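# Twist out the blender lid's filler cap, set it down

## Task

Free the small filler cap from the blender lid by rotating it counter-clockwise until it stops, lift it out, and put it down on the table. At the end the jar must be standing on its base, and nothing may be staying in place only because the robot holds it. Release the cap and pull the hand away at the end.

## Robot and tools

Robot: one six-joint arm with a right-handed five-finger hand. Everything is steered through the hand point. This point is fixed to the palm, 0.05 m in front of it, where the index pad and thumb tip meet in a pinch. Its axes are: +z along the straightened fingers (the fingertips sit 0.06 to 0.07 m past the point), +y straight out of the palm, and +x across the palm toward the little finger. A rigid bracket on the wrist, on the little-finger side, sticks out 0.03 m beyond the point along +y and 0.11 m across the palm, and it can collide with things.

Scene frame: the origin is on the table top under the arm base, +z is up, and +y is to the left when looking along +x. Results report the hand point position in metres, its orientation as a wxyz quaternion, velocities, joint positions and torques, and wrist force and torque along the hand point's own axes. The wrist sensor has an offset of a few newtons, saturates near 50 N, and may show "no reading" at the start.

A row always has 14 numbers, in this order: dx, dy, dz, rx, ry, rz, little, ring, middle, index, thumb_bend, thumb_turn, force_limit, speed. Each must lie in [-1, 1].
- dx..rz are an offset, not a pose. They are expressed in the hand point's own axes and measured from the pose shown in the latest result that contains it. The second or later call in one reply instead measures from wherever the robot is when that call starts. A value of 1.0 means 0.6 m or 180 degrees. rx, ry, rz form a single rotation vector. Sending all zeros pulls the hand back to that reference pose; it is not a way to wait.
- The next six values are absolute targets, one per motor. For the fingers, +1 is straight and -1 is fully curled. For thumb_bend, +1 is straight. For thumb_turn, +1 puts the thumb beside the palm and -1 puts it opposite the fingers. A pinch is roughly index -0.22, thumb_bend -0.75, thumb_turn -0.57.
- force_limit sets the load at which a closing motor stops, scaling from about 0 N at -1 to 10 N at +1 (15 N for the thumb). speed scales from nearly still at -1 to full speed at +1; at full speed a complete finger stroke takes 0.6 s. For a gentle grip, close at speed -0.9 or lower.

For a wrap grip, turn the thumb fully across the palm before you arrive. This fits objects 0.035 to 0.08 m wide. A motor only starts when its target changes by 0.01 or more. It then locks once it arrives or reaches its force limit. To keep a grip, resend the same numbers. To open, send a value more open than hand_measured. The result fields hand_measured, hand_stopped_by (moving, target, force, stalled, fault) and hand_load_n list the six motors in row order. If the loads drop to near 0, the grip has been lost.

Tools:
- execute_actions {"actions": [...], "pictures": bool}. An empty list just reports the state. An action is {"rows": [[14 numbers], ...], "steps": n} with up to 15 rows and 15 steps, each step lasting 1/30 s. Each row is held for one step, and the last row repeats if there are fewer rows than steps. Every row is an offset from the same reference, not from the row before it. A wait is {"steps": n} with n up to 300, counted from the previous result and including your reply time. Only one action or wait is allowed per call.
- move {"target": [14 numbers], "speed": m/s 0.002 to 0.5 (default 0.25; turning is capped at twice that value in rad/s), "stop_force": N 9 to 40, optional}. It drives the hand point in a straight line to the offset target, taking 0.5 to 10 s. The hand values are sent at the beginning. With stop_force, the motion halts when the push against the direction of travel rises by that amount; the hand then backs up two steps and holds. Use it only at very low speed and not on a move that rotates, and omit it when pulling away from a contact. The "move:" line reports done, off_target, moving, held, contact or fault, plus limits (paced means the command was clipped; held means the clearance check blocked some steps), along with the remaining distance.
- wait {"seconds": 0 to 10}: lets time pass without sending anything.
- zoom_image {"camera": cam_high|cam_low|cam_wrist, "region": [x0,y0,x1,y1]}: gives a closer view of the latest image, at most 504x504 px. cam_high and cam_low are 672x504 and cam_wrist is 504x504.
- show_instructions {}: shows the reference image pages.


Motion notes: on each step the commanded pose is clipped to within 100 mm and 16 degrees of the measured pose, and the motion trails commands by about 0.17 s. After a large request, read the reported pose and send the remainder. A "pose unreachable" message or HELD steps mean the clearance check changed or blocked the command.

Avoid the following:
- Contact torque at a joint's limit (132 N m for the big joints, 24.6 N m for the wrist joints), or any outside force of 150 N, freezes the arm for 10 s. The arm is stiff, so even a slight overshoot into a hard surface can cause this. Approach contacts slowly.
- Holding loads for a long time heats the motors. Above 70 °C you get warnings; at 85 °C the brakes lock.
- Do not drop, slam, or shove things, and do not let anything leave the table. Loose objects may occasionally get nudged.

A possible order: look at the scene, place the pinch over the cap, descend slowly with stop_force, grip gently, rotate counter-clockwise about the vertical axis until it stops, lift, move to a clear spot on the table, lower, open, retreat, confirm the jar is upright, then call finished_scene.

Each tool is called by a JSON object that holds its "method" and its "body".

Reference images:

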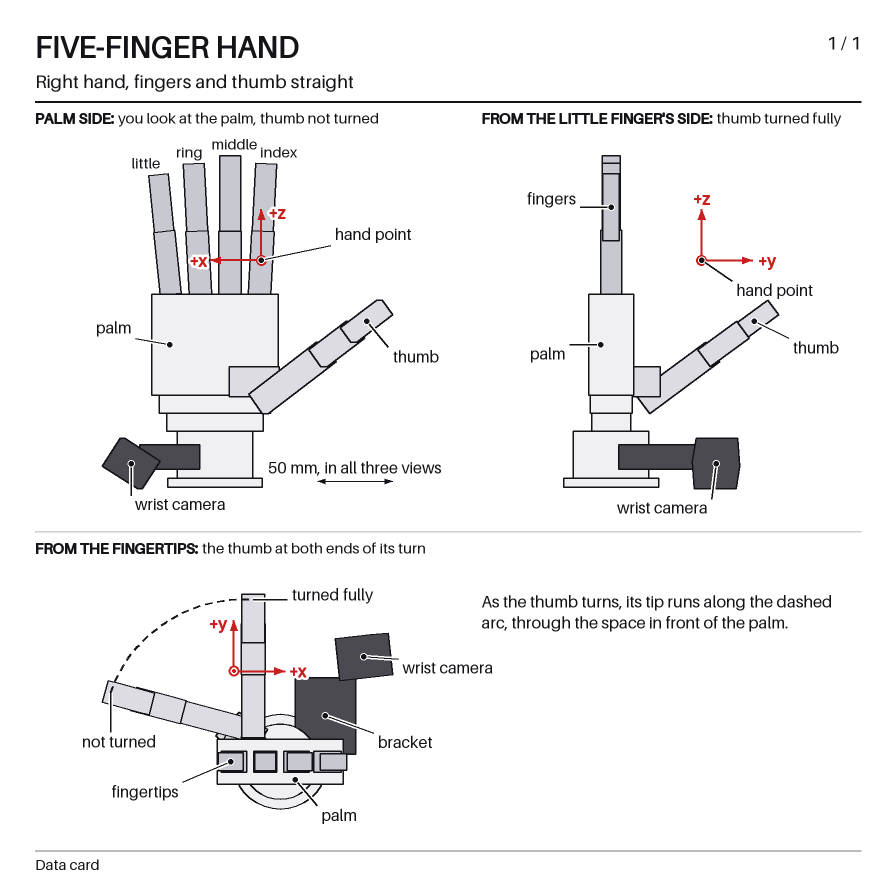

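## Session

{"method": "execute_actions", "body": {"actions": []}}

Scene clock: 0.00 s of 6600.00 s.
end_effector_position=(+0.3758, -0.0959, +0.2429) hand_measured=(+1.000, +1.000, +1.000, +1.000, +1.000, +1.000) hand_load_n=(+0.0, +0.0, +0.0, +0.0, +0.0, +0.0) hand_stopped_by=(target, target, target, target, target, target) hand_force_limit=0.00 hand_speed=-0.80 end_effector_quat_wxyz=(+0.053, -0.213, +0.708, +0.671) end_effector_velocity=(-0.000, +0.000, +0.000) end_effector_angular_velocity=(-0.003, -0.003, +0.000)
Joint positions: [-0.963 -0.815  1.767  1.93   1.156 -3.518]
Joint velocities: [-0.    -0.002 -0.    -0.001 -0.    -0.001]
Joint torques (N m, as the arm reports them, + toward a larger angle): no reading
Motor temperatures (°C, as the motors report them): [31 28 30 36 37 38]
Wrist force (N, on the end effector, along its own x y z axes, offset not removed): no reading
Wrist torque (N m, same axes, about the end effector's origin, offset not removed): no reading
Hand target: +0.376, -0.096, +0.243; +0.053, -0.213, +0.708, +0.671

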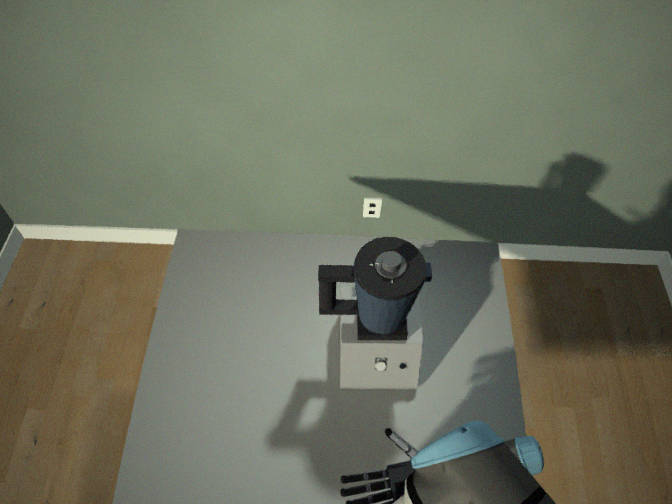

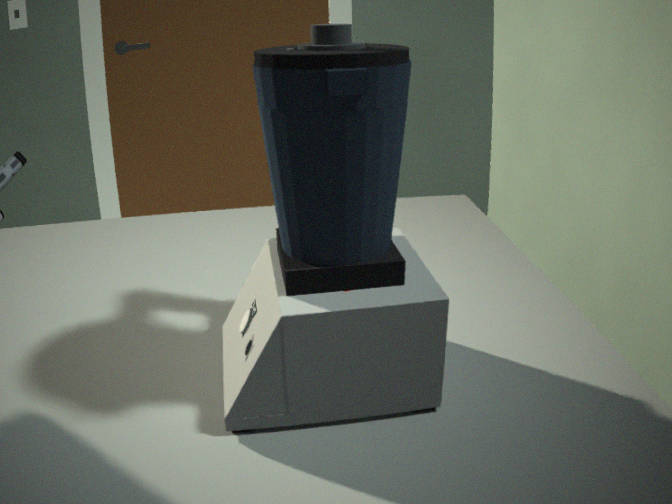

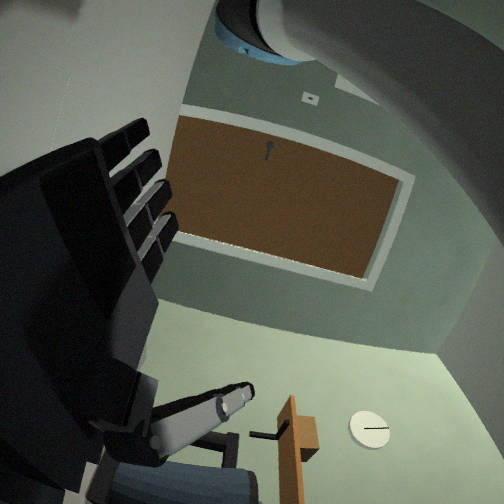

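{"method": "zoom_image", "body": {"camera": "cam_high", "region": [310, 225, 450, 330]}}

{"method": "zoom_image", "body": {"camera": "cam_low", "region": [240, 0, 420, 110]}}

Region (310, 225, 450, 330) of cam_high's 672x504 image, scaled by 3.600, with more detail than that image has; it fills the top 378 rows of this view, and the rest is white.

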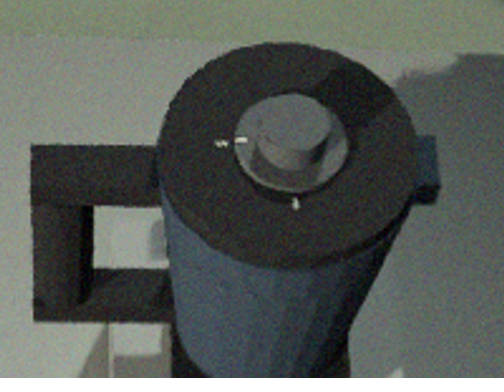

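Region (240, 0, 420, 110) of cam_low's 672x504 image, scaled by 2.800, with more detail than that image has.

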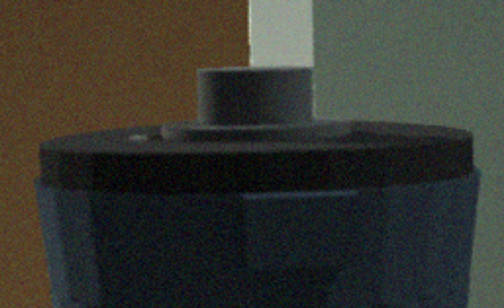

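{"method": "move", "body": {"target": [-0.036,0.013,-0.266,0.388,0.134,-0.170,1,1,0.2,0.2,-0.3,-1,0,0.5], "speed": 0.4}}

Scene clock: 114.63 s of 6600.00 s.
end_effector_position=(+0.4259, -0.2455, +0.2733) hand_measured=(+1.000, +1.000, +0.200, +0.200, -0.300, -1.000) hand_load_n=(+0.0, +0.0, +0.0, +0.0, +0.0, +0.0) hand_stopped_by=(target, target, target, target, target, target) hand_force_limit=0.00 hand_speed=0.50 end_effector_quat_wxyz=(+0.189, -0.438, +0.877, +0.063) end_effector_velocity=(+0.000, -0.001, -0.000) end_effector_angular_velocity=(-0.010, -0.007, -0.001)
Joint positions: [-1.093 -1.241  1.298  1.468  1.124 -3.603]
Joint velocities: [-0.002 -0.005  0.003 -0.009 -0.002 -0.   ]
Joint torques (N m, as the arm reports them, + toward a larger angle): [ -9.2  -54.47  -8.42  -0.24  -3.06  -2.26]
Motor temperatures (°C, as the motors report them): [31 28 30 36 37 38]
Wrist force (N, on the end effector, along its own x y z axes, offset not removed): [-3.5 -3.2 -0.2]
Wrist torque (N m, same axes, about the end effector's origin, offset not removed): [-0.37 0.59 -0.24]
Hand target: +0.426, -0.246, +0.273; +0.189, -0.438, +0.877, +0.062
Off the commanded pose: 0.001 m, 0 deg.
After step 90, 109.30 s passed at rest.
move: done
camera_calibration (this result's frames):
cam_wrist: T_world_to_cam=[[-0.70248, 0.711687, 0.00491142, 0.474585], [0.393394, 0.382535, 0.836007, -0.305942], [0.593096, 0.58921, -0.548696, 0.177048], [0, 0, 0, 1]] pos_world=[0.348736, -0.325041, 0.350584]

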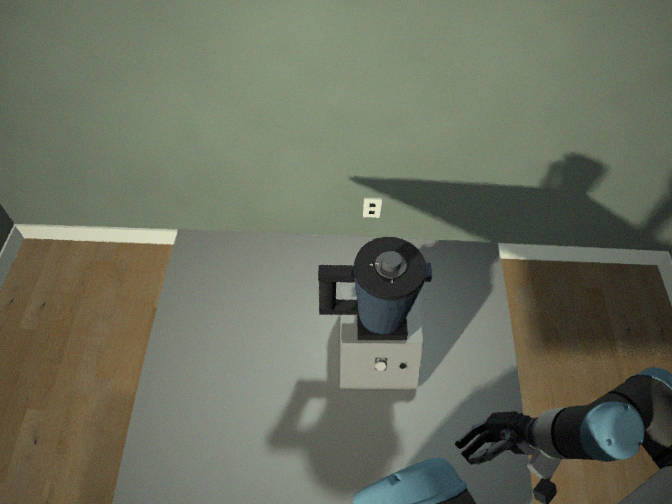

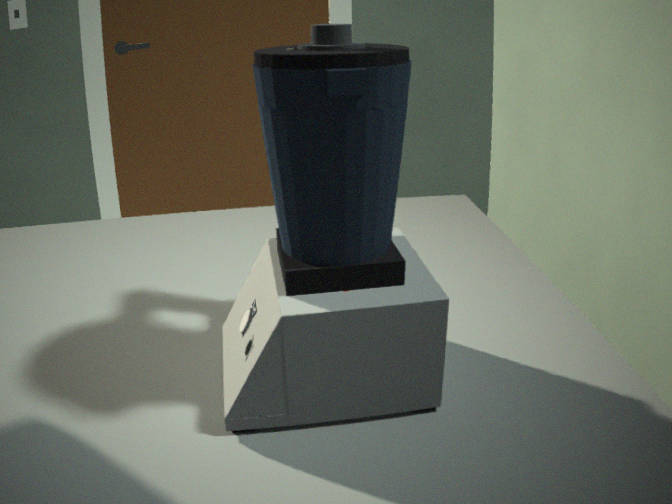

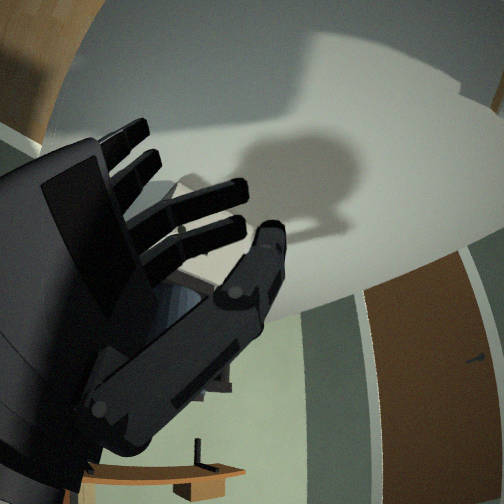

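{"method": "move", "body": {"target": [-0.093,-0.310,0.099,0.260,0,-0.240,1,1,0.2,0.2,-0.3,-1,0,0.5], "speed": 0.4}}

Scene clock: 139.50 s of 6600.00 s.
end_effector_position=(+0.6195, -0.3005, +0.2503) hand_measured=(+1.000, +1.000, +0.200, +0.200, -0.300, -1.000) hand_load_n=(+0.0, +0.0, +0.0, +0.0, +0.0, +0.0) hand_stopped_by=(target, target, target, target, target, target) hand_force_limit=0.00 hand_speed=0.50 end_effector_quat_wxyz=(-0.353, +0.613, -0.612, +0.354) end_effector_velocity=(+0.002, -0.001, -0.001) end_effector_angular_velocity=(-0.004, -0.006, +0.001)
Joint positions: [-0.946 -1.308  1.348  0.524  0.78  -3.693]
Joint velocities: [ 0.001  0.     0.005 -0.014 -0.001  0.004]
Joint torques (N m, as the arm reports them, + toward a larger angle): [ 10.49 -52.38  -8.    -1.3   -3.28   2.41]
Motor temperatures (°C, as the motors report them): [31 28 30 36 37 38]
Wrist force (N, on the end effector, along its own x y z axes, offset not removed): [-1.5 -3.6 0.7]
Wrist torque (N m, same axes, about the end effector's origin, offset not removed): [-0.50 0.28 -0.10]
Hand target: +0.620, -0.301, +0.250; -0.353, +0.613, -0.612, +0.354
Off the commanded pose: 0.001 m, 0 deg.
After step 90, 19.87 s passed at rest.
move: done
camera_calibration (this result's frames):
cam_wrist: T_world_to_cam=[[-0.498234, 0.147127, -0.854469, 0.568818], [-0.418421, 0.822348, 0.385574, 0.405999], [0.759399, 0.549634, -0.348161, -0.0830901], [0, 0, 0, 1]] pos_world=[0.516382, -0.371892, 0.300566]

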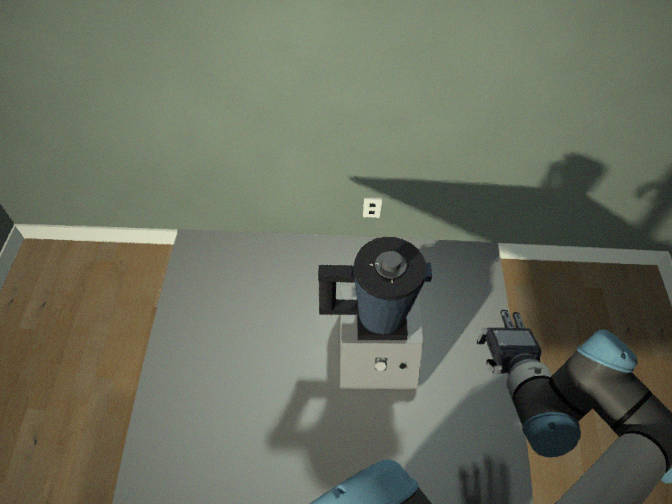

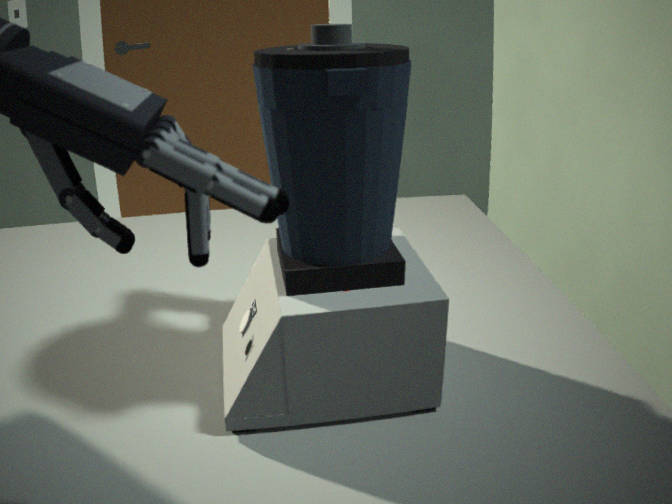

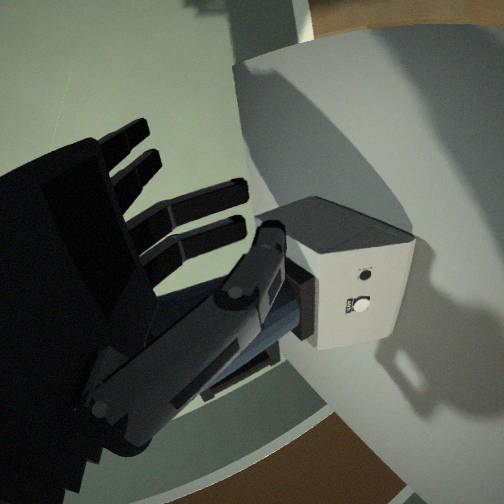

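{"method": "zoom_image", "body": {"camera": "cam_low", "region": [20, 100, 300, 290]}}

Region (20, 100, 300, 290) of cam_low's 672x504 image, scaled by 1.800, with more detail than that image has; it fills the top 342 rows of this view, and the rest is white.

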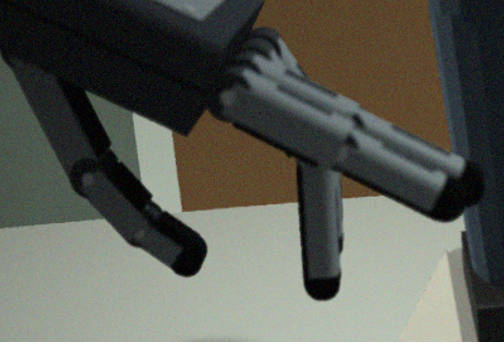

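{"method": "move", "body": {"target": [-0.083,-0.274,-0.158,0.0252,0.2958,0.154,1,1,0.42,0.42,-0.1,-1,0,0.5], "speed": 0.4}}

Scene clock: 181.40 s of 6600.00 s.
end_effector_position=(+0.6199, -0.2503, +0.4395) hand_measured=(+1.000, +1.000, +0.420, +0.420, -0.100, -1.000) hand_load_n=(+0.0, +0.0, +0.0, +0.0, +0.0, +0.0) hand_stopped_by=(target, target, target, target, target, target) hand_force_limit=0.00 hand_speed=0.50 end_effector_quat_wxyz=(+0.139, -0.220, +0.814, -0.520) end_effector_velocity=(+0.001, -0.000, +0.001) end_effector_angular_velocity=(+0.003, +0.004, -0.013)
Joint positions: [-0.396 -1.444  1.101  0.67   2.189 -2.89 ]
Joint velocities: [ 0.006  0.013 -0.019  0.017  0.017  0.012]
Joint torques (N m, as the arm reports them, + toward a larger angle): [ 12.41 -21.39 -28.3    2.81   3.32   2.09]
Motor temperatures (°C, as the motors report them): [31 28 30 36 37 38]
Wrist force (N, on the end effector, along its own x y z axes, offset not removed): [-2.1 -1.0 0.2]
Wrist torque (N m, same axes, about the end effector's origin, offset not removed): [-0.03 0.32 -0.11]
Hand target: +0.620, -0.250, +0.440; +0.138, -0.219, +0.814, -0.520
Off the commanded pose: 0.000 m, 0 deg.
After step 90, 36.93 s passed at rest.
move: done
camera_calibration (this result's frames):
cam_wrist: T_world_to_cam=[[-0.0835005, 0.436016, -0.896057, 0.556788], [0.485413, 0.8031, 0.34555, -0.255656], [0.870289, -0.406104, -0.278707, -0.383567], [0, 0, 0, 1]] pos_world=[0.504405, -0.193219, 0.480353]

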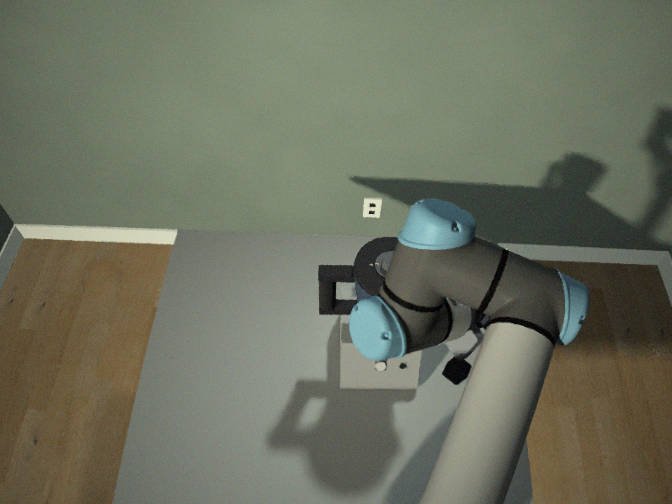

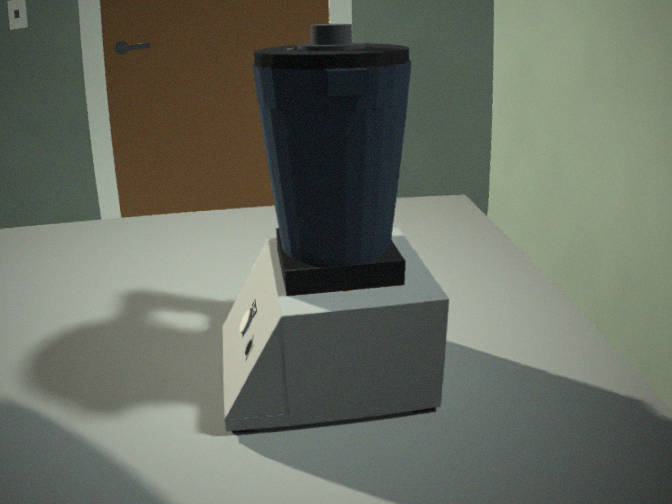

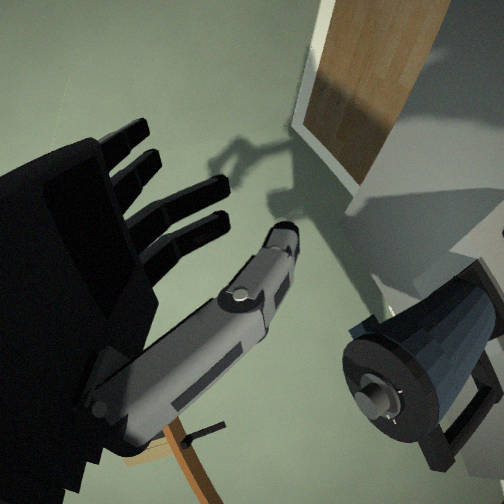

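{"method": "move", "body": {"target": [-0.327,0.084,-0.103,0,0,0,1,1,0.42,0.42,-0.1,-1,0,0.5], "speed": 0.3}}

Scene clock: 206.23 s of 6600.00 s.
end_effector_position=(+0.7507, -0.0854, +0.4192) hand_measured=(+1.000, +1.000, +0.420, +0.420, -0.100, -1.000) hand_load_n=(+0.0, +0.0, +0.0, +0.0, +0.0, +0.0) hand_stopped_by=(target, target, target, target, target, target) hand_force_limit=0.00 hand_speed=0.50 end_effector_quat_wxyz=(+0.139, -0.220, +0.813, -0.520) end_effector_velocity=(+0.002, +0.001, +0.001) end_effector_angular_velocity=(+0.008, +0.013, -0.010)
Joint positions: [-0.001 -0.958  0.487  0.957  2.553 -2.669]
Joint velocities: [ 0.003  0.043 -0.08   0.07   0.007  0.025]
Joint torques (N m, as the arm reports them, + toward a larger angle): [ 17.49 -34.64 -27.7    2.85   2.81   2.66]
Motor temperatures (°C, as the motors report them): [31 28 30 36 37 38]
Wrist force (N, on the end effector, along its own x y z axes, offset not removed): [-3.7 -2.5 -0.2]
Wrist torque (N m, same axes, about the end effector's origin, offset not removed): [-0.24 0.68 -0.18]
Hand target: +0.751, -0.085, +0.419; +0.139, -0.220, +0.814, -0.520
Off the commanded pose: 0.000 m, 0 deg.
After step 90, 20.47 s passed at rest.
move: done
camera_calibration (this result's frames):
cam_wrist: T_world_to_cam=[[-0.0828774, 0.43493, -0.896642, 0.477278], [0.483977, 0.804076, 0.345295, -0.443236], [0.871147, -0.405337, -0.277136, -0.437366], [0, 0, 0, 1]] pos_world=[0.635082, -0.0284681, 0.459785]

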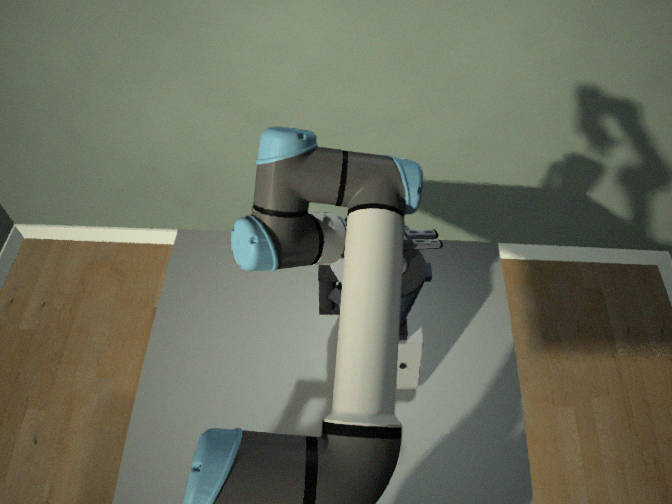

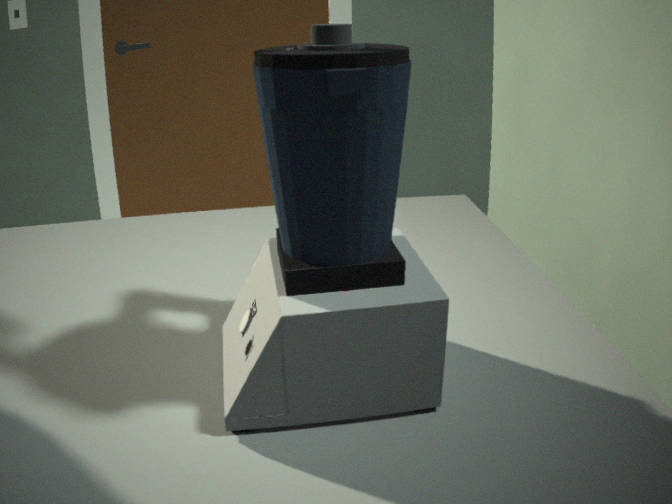

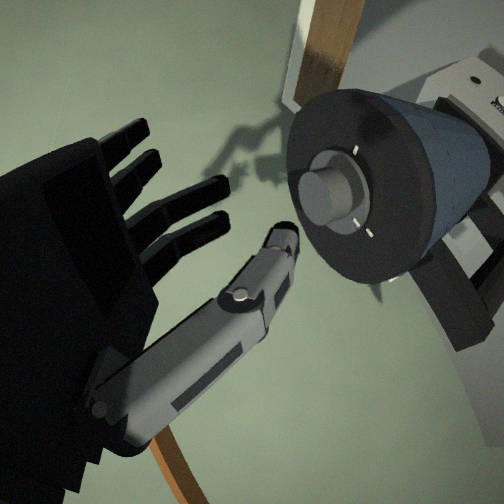

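{"method": "zoom_image", "body": {"camera": "cam_wrist", "region": [260, 130, 400, 270]}}

Region (260, 130, 400, 270) of cam_wrist's 504x504 image, scaled by 3.600, with more detail than that image has.

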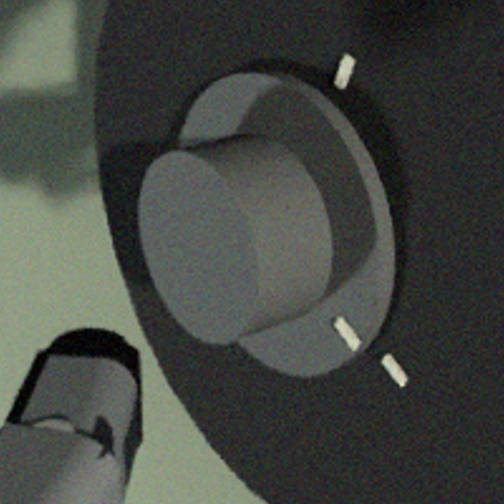

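{"method": "move", "body": {"target": [-0.0152,0.0198,0.052,0,0,0,1,1,0.42,0.42,-0.1,-1,0,0.5], "speed": 0.1}}

{"method": "zoom_image", "body": {"camera": "cam_low", "region": [240, 0, 420, 110]}}

Scene clock: 222.83 s of 6600.00 s.
end_effector_position=(+0.7701, -0.1009, +0.3954) hand_measured=(+1.000, +1.000, +0.420, +0.420, -0.100, -1.000) hand_load_n=(+0.0, +0.0, +0.0, +0.0, +0.0, +0.0) hand_stopped_by=(target, target, target, target, target, target) hand_force_limit=0.00 hand_speed=0.50 end_effector_quat_wxyz=(+0.139, -0.220, +0.813, -0.520) end_effector_velocity=(+0.002, -0.001, -0.002) end_effector_angular_velocity=(-0.001, -0.000, -0.001)
Joint positions: [-0.034 -0.924  0.481  0.909  2.524 -2.695]
Joint velocities: [-0.002  0.004 -0.002 -0.003 -0.001 -0.002]
Joint torques (N m, as the arm reports them, + toward a larger angle): [ -0.24 -38.7  -27.29  -1.74  -1.95  -2.16]
Motor temperatures (°C, as the motors report them): [31 28 30 36 37 38]
Wrist force (N, on the end effector, along its own x y z axes, offset not removed): [-3.2 -3.1 -0.2]
Wrist torque (N m, same axes, about the end effector's origin, offset not removed): [-0.48 0.60 -0.14]
Hand target: +0.770, -0.101, +0.395; +0.139, -0.220, +0.813, -0.520
Off the commanded pose: 0.000 m, 0 deg.
After step 90, 12.73 s passed at rest.
move: done
camera_calibration (this result's frames):
cam_wrist: T_world_to_cam=[[-0.0829496, 0.434956, -0.896623, 0.464392], [0.484006, 0.804065, 0.345279, -0.431968], [0.871124, -0.40533, -0.277218, -0.467118], [0, 0, 0, 1]] pos_world=[0.654514, -0.0439968, 0.436041]

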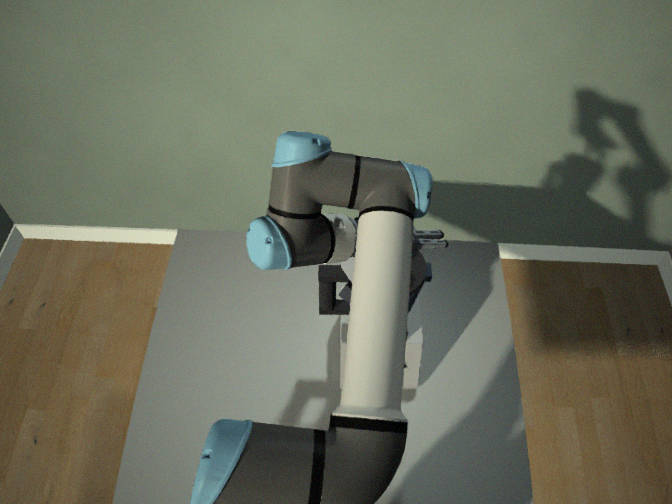

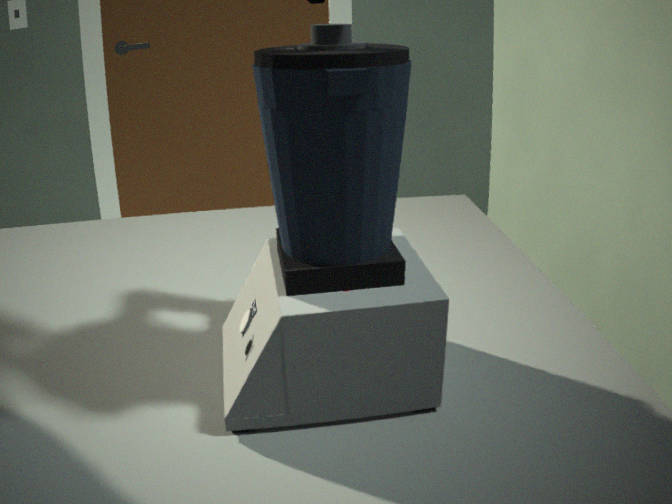

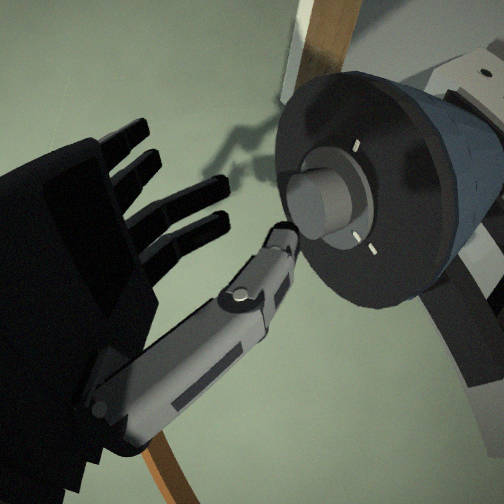

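Region (240, 0, 420, 110) of cam_low's 672x504 image, scaled by 2.800, with more detail than that image has.

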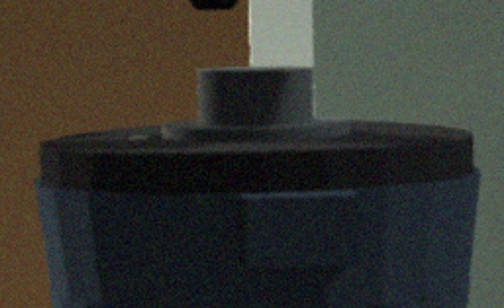

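{"method": "move", "body": {"target": [0,0.0227,0.0106,0,0,0,1,1,0.42,0.42,-0.1,-1,0,0.5], "speed": 0.05}}

{"method": "zoom_image", "body": {"camera": "cam_low", "region": [240, 0, 420, 110]}}

{"method": "zoom_image", "body": {"camera": "cam_wrist", "region": [180, 110, 380, 310]}}

Scene clock: 250.03 s of 6600.00 s.
end_effector_position=(+0.7702, -0.1010, +0.3806) hand_measured=(+1.000, +1.000, +0.420, +0.420, -0.100, -1.000) hand_load_n=(+0.0, +0.0, +0.0, +0.0, +0.0, +0.0) hand_stopped_by=(target, target, target, target, target, target) hand_force_limit=0.00 hand_speed=0.50 end_effector_quat_wxyz=(+0.139, -0.220, +0.813, -0.520) end_effector_velocity=(+0.000, +0.000, -0.001) end_effector_angular_velocity=(-0.000, -0.003, +0.002)
Joint positions: [-0.037 -0.945  0.557  0.852  2.521 -2.697]
Joint velocities: [-0.    -0.006  0.015 -0.013 -0.002 -0.002]
Joint torques (N m, as the arm reports them, + toward a larger angle): [ -1.66 -60.3   -9.02  -1.3   -1.81  -2.07]
Motor temperatures (°C, as the motors report them): [31 28 30 36 37 38]
Wrist force (N, on the end effector, along its own x y z axes, offset not removed): [-2.6 -1.0 -0.6]
Wrist torque (N m, same axes, about the end effector's origin, offset not removed): [-0.07 0.52 -0.17]
Hand target: +0.770, -0.101, +0.380; +0.139, -0.220, +0.813, -0.520
Off the commanded pose: 0.000 m, 0 deg.
After step 90, 23.40 s passed at rest.
move: done
camera_calibration (this result's frames):
cam_wrist: T_world_to_cam=[[-0.083027, 0.435041, -0.896575, 0.451178], [0.484142, 0.803983, 0.345279, -0.426919], [0.871041, -0.405402, -0.277374, -0.471163], [0, 0, 0, 1]] pos_world=[0.654552, -0.0440561, 0.421233]

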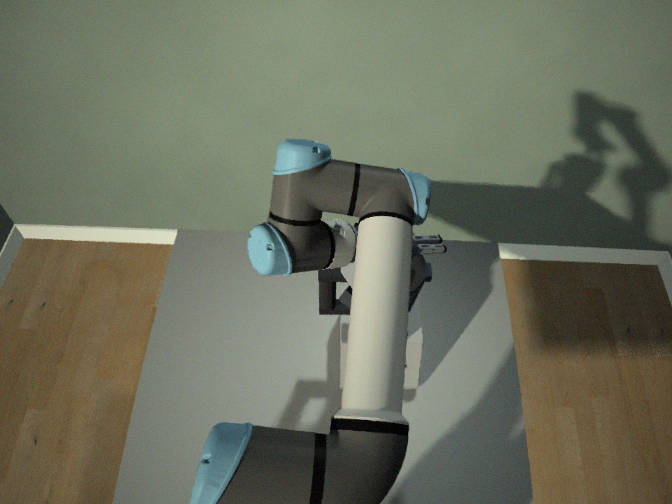

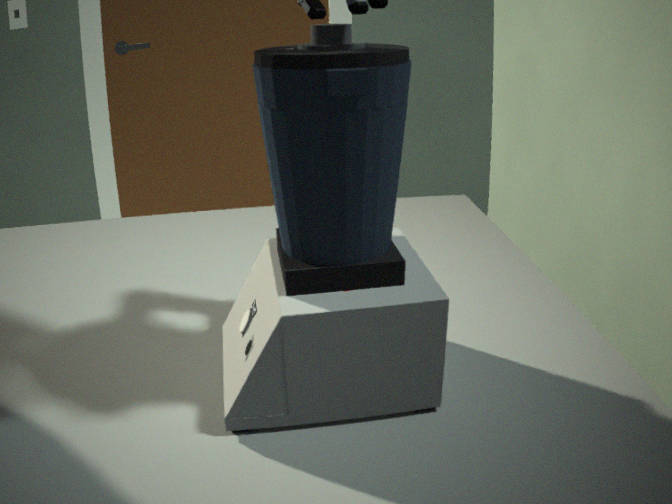

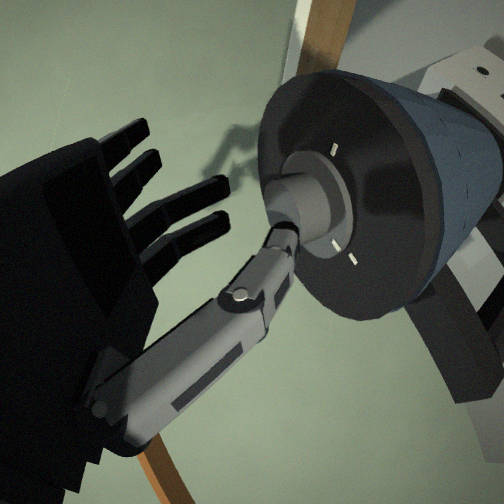

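Region (240, 0, 420, 110) of cam_low's 672x504 image, scaled by 2.800, with more detail than that image has.

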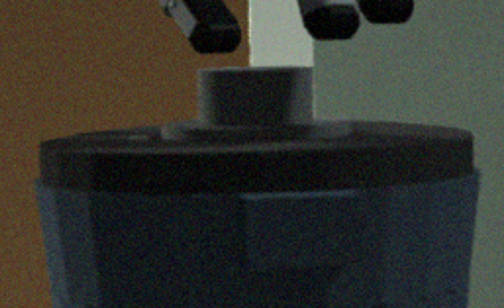

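Region (180, 110, 380, 310) of cam_wrist's 504x504 image, scaled by 2.520, with more detail than that image has.

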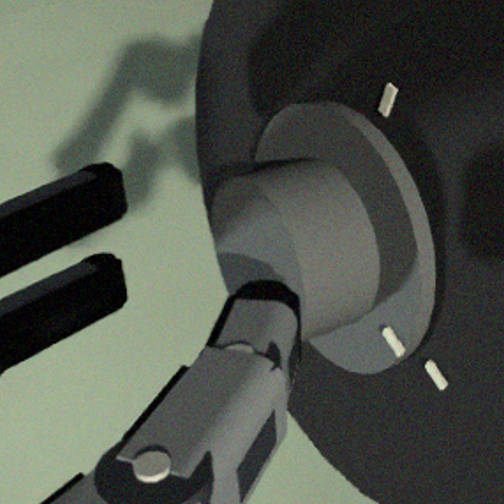

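{"method": "move", "body": {"target": [0,0.0117,-0.0093,0,0,0,1,1,0.33,0.33,-0.1,-1,0,0.5], "speed": 0.05}}

{"method": "zoom_image", "body": {"camera": "cam_low", "region": [240, 0, 420, 110]}}

{"method": "zoom_image", "body": {"camera": "cam_wrist", "region": [180, 110, 380, 310]}}

Scene clock: 285.17 s of 6600.00 s.
end_effector_position=(+0.7663, -0.0943, +0.3767) hand_measured=(+1.000, +1.000, +0.330, +0.330, -0.100, -1.000) hand_load_n=(+0.0, +0.0, +0.0, +0.0, +0.0, +0.0) hand_stopped_by=(target, target, target, target, target, target) hand_force_limit=0.00 hand_speed=0.50 end_effector_quat_wxyz=(+0.139, -0.220, +0.813, -0.520) end_effector_velocity=(-0.000, +0.002, -0.000) end_effector_angular_velocity=(-0.000, -0.004, +0.000)
Joint positions: [-0.026 -0.959  0.595  0.835  2.531 -2.688]
Joint velocities: [ 0.003 -0.005  0.011 -0.009  0.002  0.001]
Joint torques (N m, as the arm reports them, + toward a larger angle): [ 17.13 -64.58  -8.8   -1.69   2.94   2.29]
Motor temperatures (°C, as the motors report them): [31 28 30 36 37 38]
Wrist force (N, on the end effector, along its own x y z axes, offset not removed): [-3.1 -1.6 0.2]
Wrist torque (N m, same axes, about the end effector's origin, offset not removed): [-0.15 0.58 -0.15]
Hand target: +0.766, -0.094, +0.377; +0.139, -0.220, +0.813, -0.520
Off the commanded pose: 0.000 m, 0 deg.
After step 90, 31.40 s passed at rest.
move: done
camera_calibration (this result's frames):
cam_wrist: T_world_to_cam=[[-0.0830808, 0.435077, -0.896552, 0.44442], [0.484216, 0.803944, 0.345266, -0.429145], [0.870995, -0.40544, -0.277464, -0.466039], [0, 0, 0, 1]] pos_world=[0.650639, -0.0372985, 0.417306]

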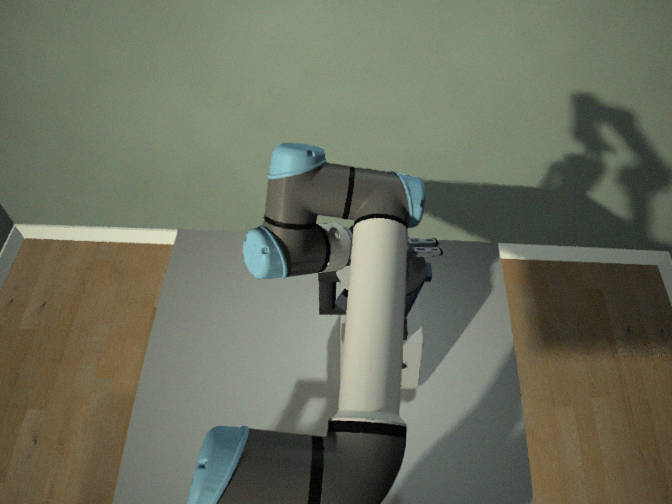

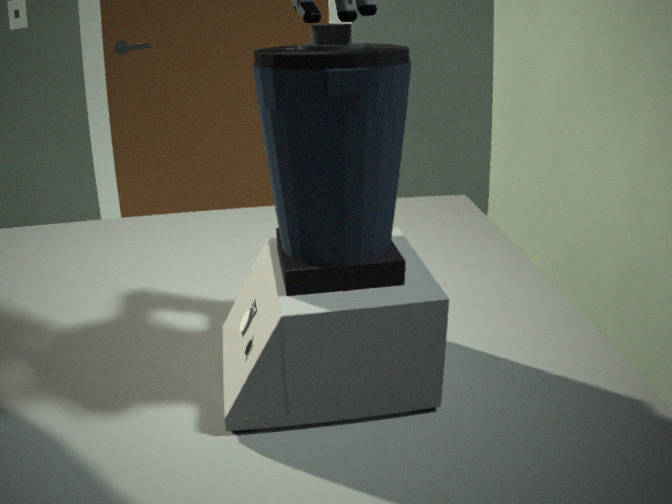

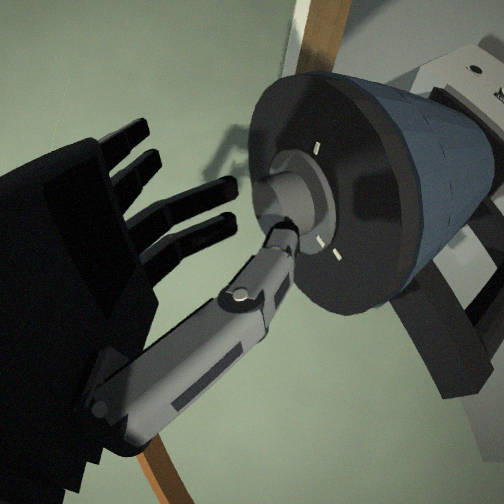

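Region (240, 0, 420, 110) of cam_low's 672x504 image, scaled by 2.800, with more detail than that image has.

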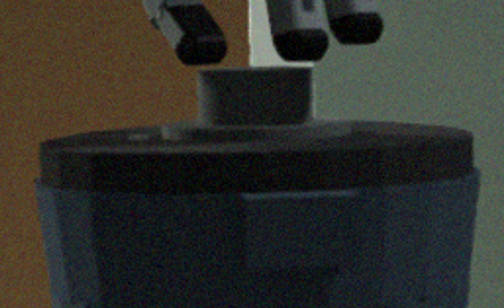

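Region (180, 110, 380, 310) of cam_wrist's 504x504 image, scaled by 2.520, with more detail than that image has.

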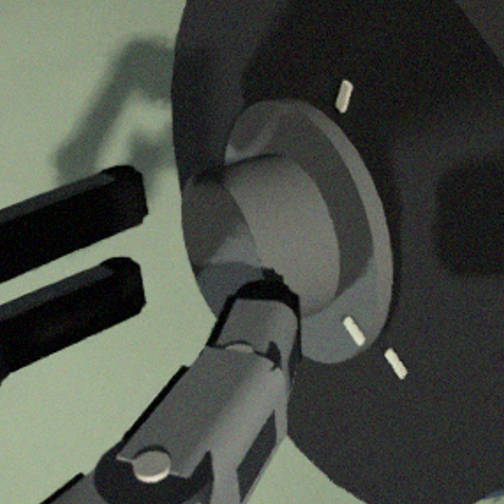

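{"method": "move", "body": {"target": [0.003,0.0196,0.0092,0,0,0,1,1,0.33,0.33,-0.1,-1,0,0.5], "speed": 0.02, "stop_force": 10}}

{"method": "zoom_image", "body": {"camera": "cam_low", "region": [240, 0, 420, 110]}}

Scene clock: 300.33 s of 6600.00 s.
end_effector_position=(+0.7647, -0.0952, +0.3639) hand_measured=(+1.000, +1.000, +0.330, +0.330, -0.100, -1.000) hand_load_n=(+0.0, +0.0, +0.0, +0.0, +0.0, +0.0) hand_stopped_by=(target, target, target, target, target, target) hand_force_limit=0.00 hand_speed=0.50 end_effector_quat_wxyz=(+0.139, -0.220, +0.814, -0.520) end_effector_velocity=(-0.000, -0.000, -0.002) end_effector_angular_velocity=(-0.000, -0.001, +0.000)
Joint positions: [-0.03  -0.978  0.66   0.786  2.527 -2.692]
Joint velocities: [-0.001 -0.004  0.012 -0.011 -0.001 -0.002]
Joint torques (N m, as the arm reports them, + toward a larger angle): [ -2.19 -63.39  -8.58  -1.96  -1.95  -2.37]
Motor temperatures (°C, as the motors report them): [31 28 30 36 37 38]
Wrist force (N, on the end effector, along its own x y z axes, offset not removed): [-2.8 -2.2 0.5]
Wrist torque (N m, same axes, about the end effector's origin, offset not removed): [-0.33 0.48 -0.13]
Hand target: +0.765, -0.095, +0.364; +0.139, -0.220, +0.813, -0.520
Off the commanded pose: 0.000 m, 0 deg.
After step 90, 11.23 s passed at rest.
move: done
camera_calibration (this result's frames):
cam_wrist: T_world_to_cam=[[-0.0831282, 0.43513, -0.896522, 0.433273], [0.484299, 0.803894, 0.345267, -0.423291], [0.870944, -0.405483, -0.277559, -0.468599], [0, 0, 0, 1]] pos_world=[0.64914, -0.038258, 0.404523]

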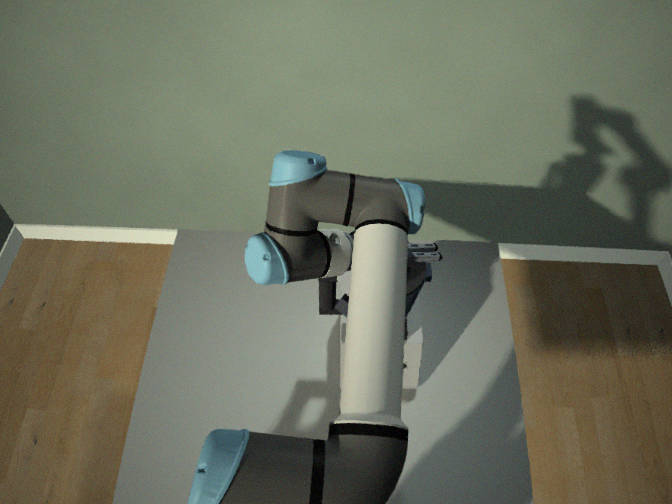

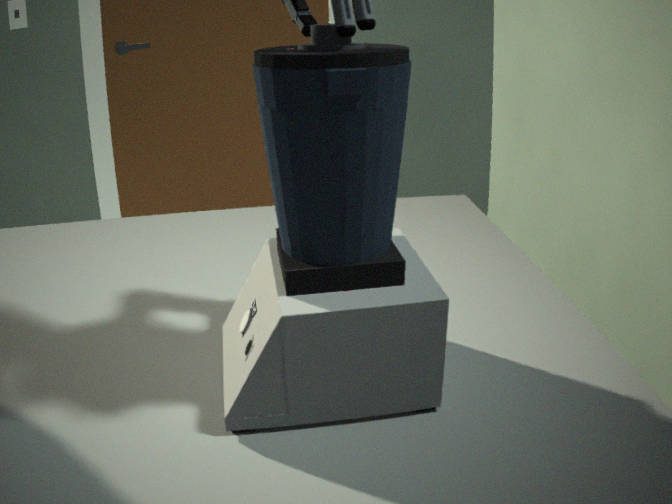

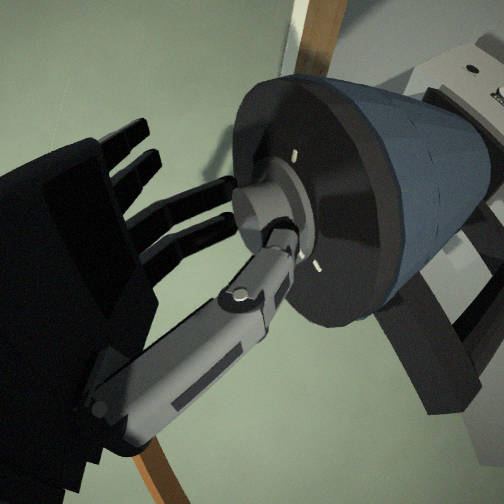

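Region (240, 0, 420, 110) of cam_low's 672x504 image, scaled by 2.800, with more detail than that image has.

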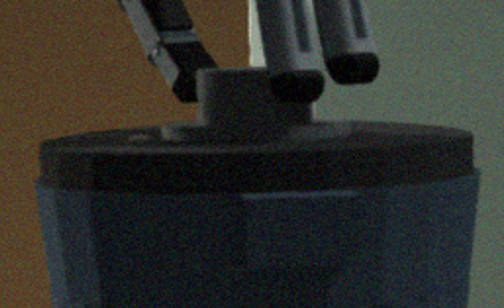

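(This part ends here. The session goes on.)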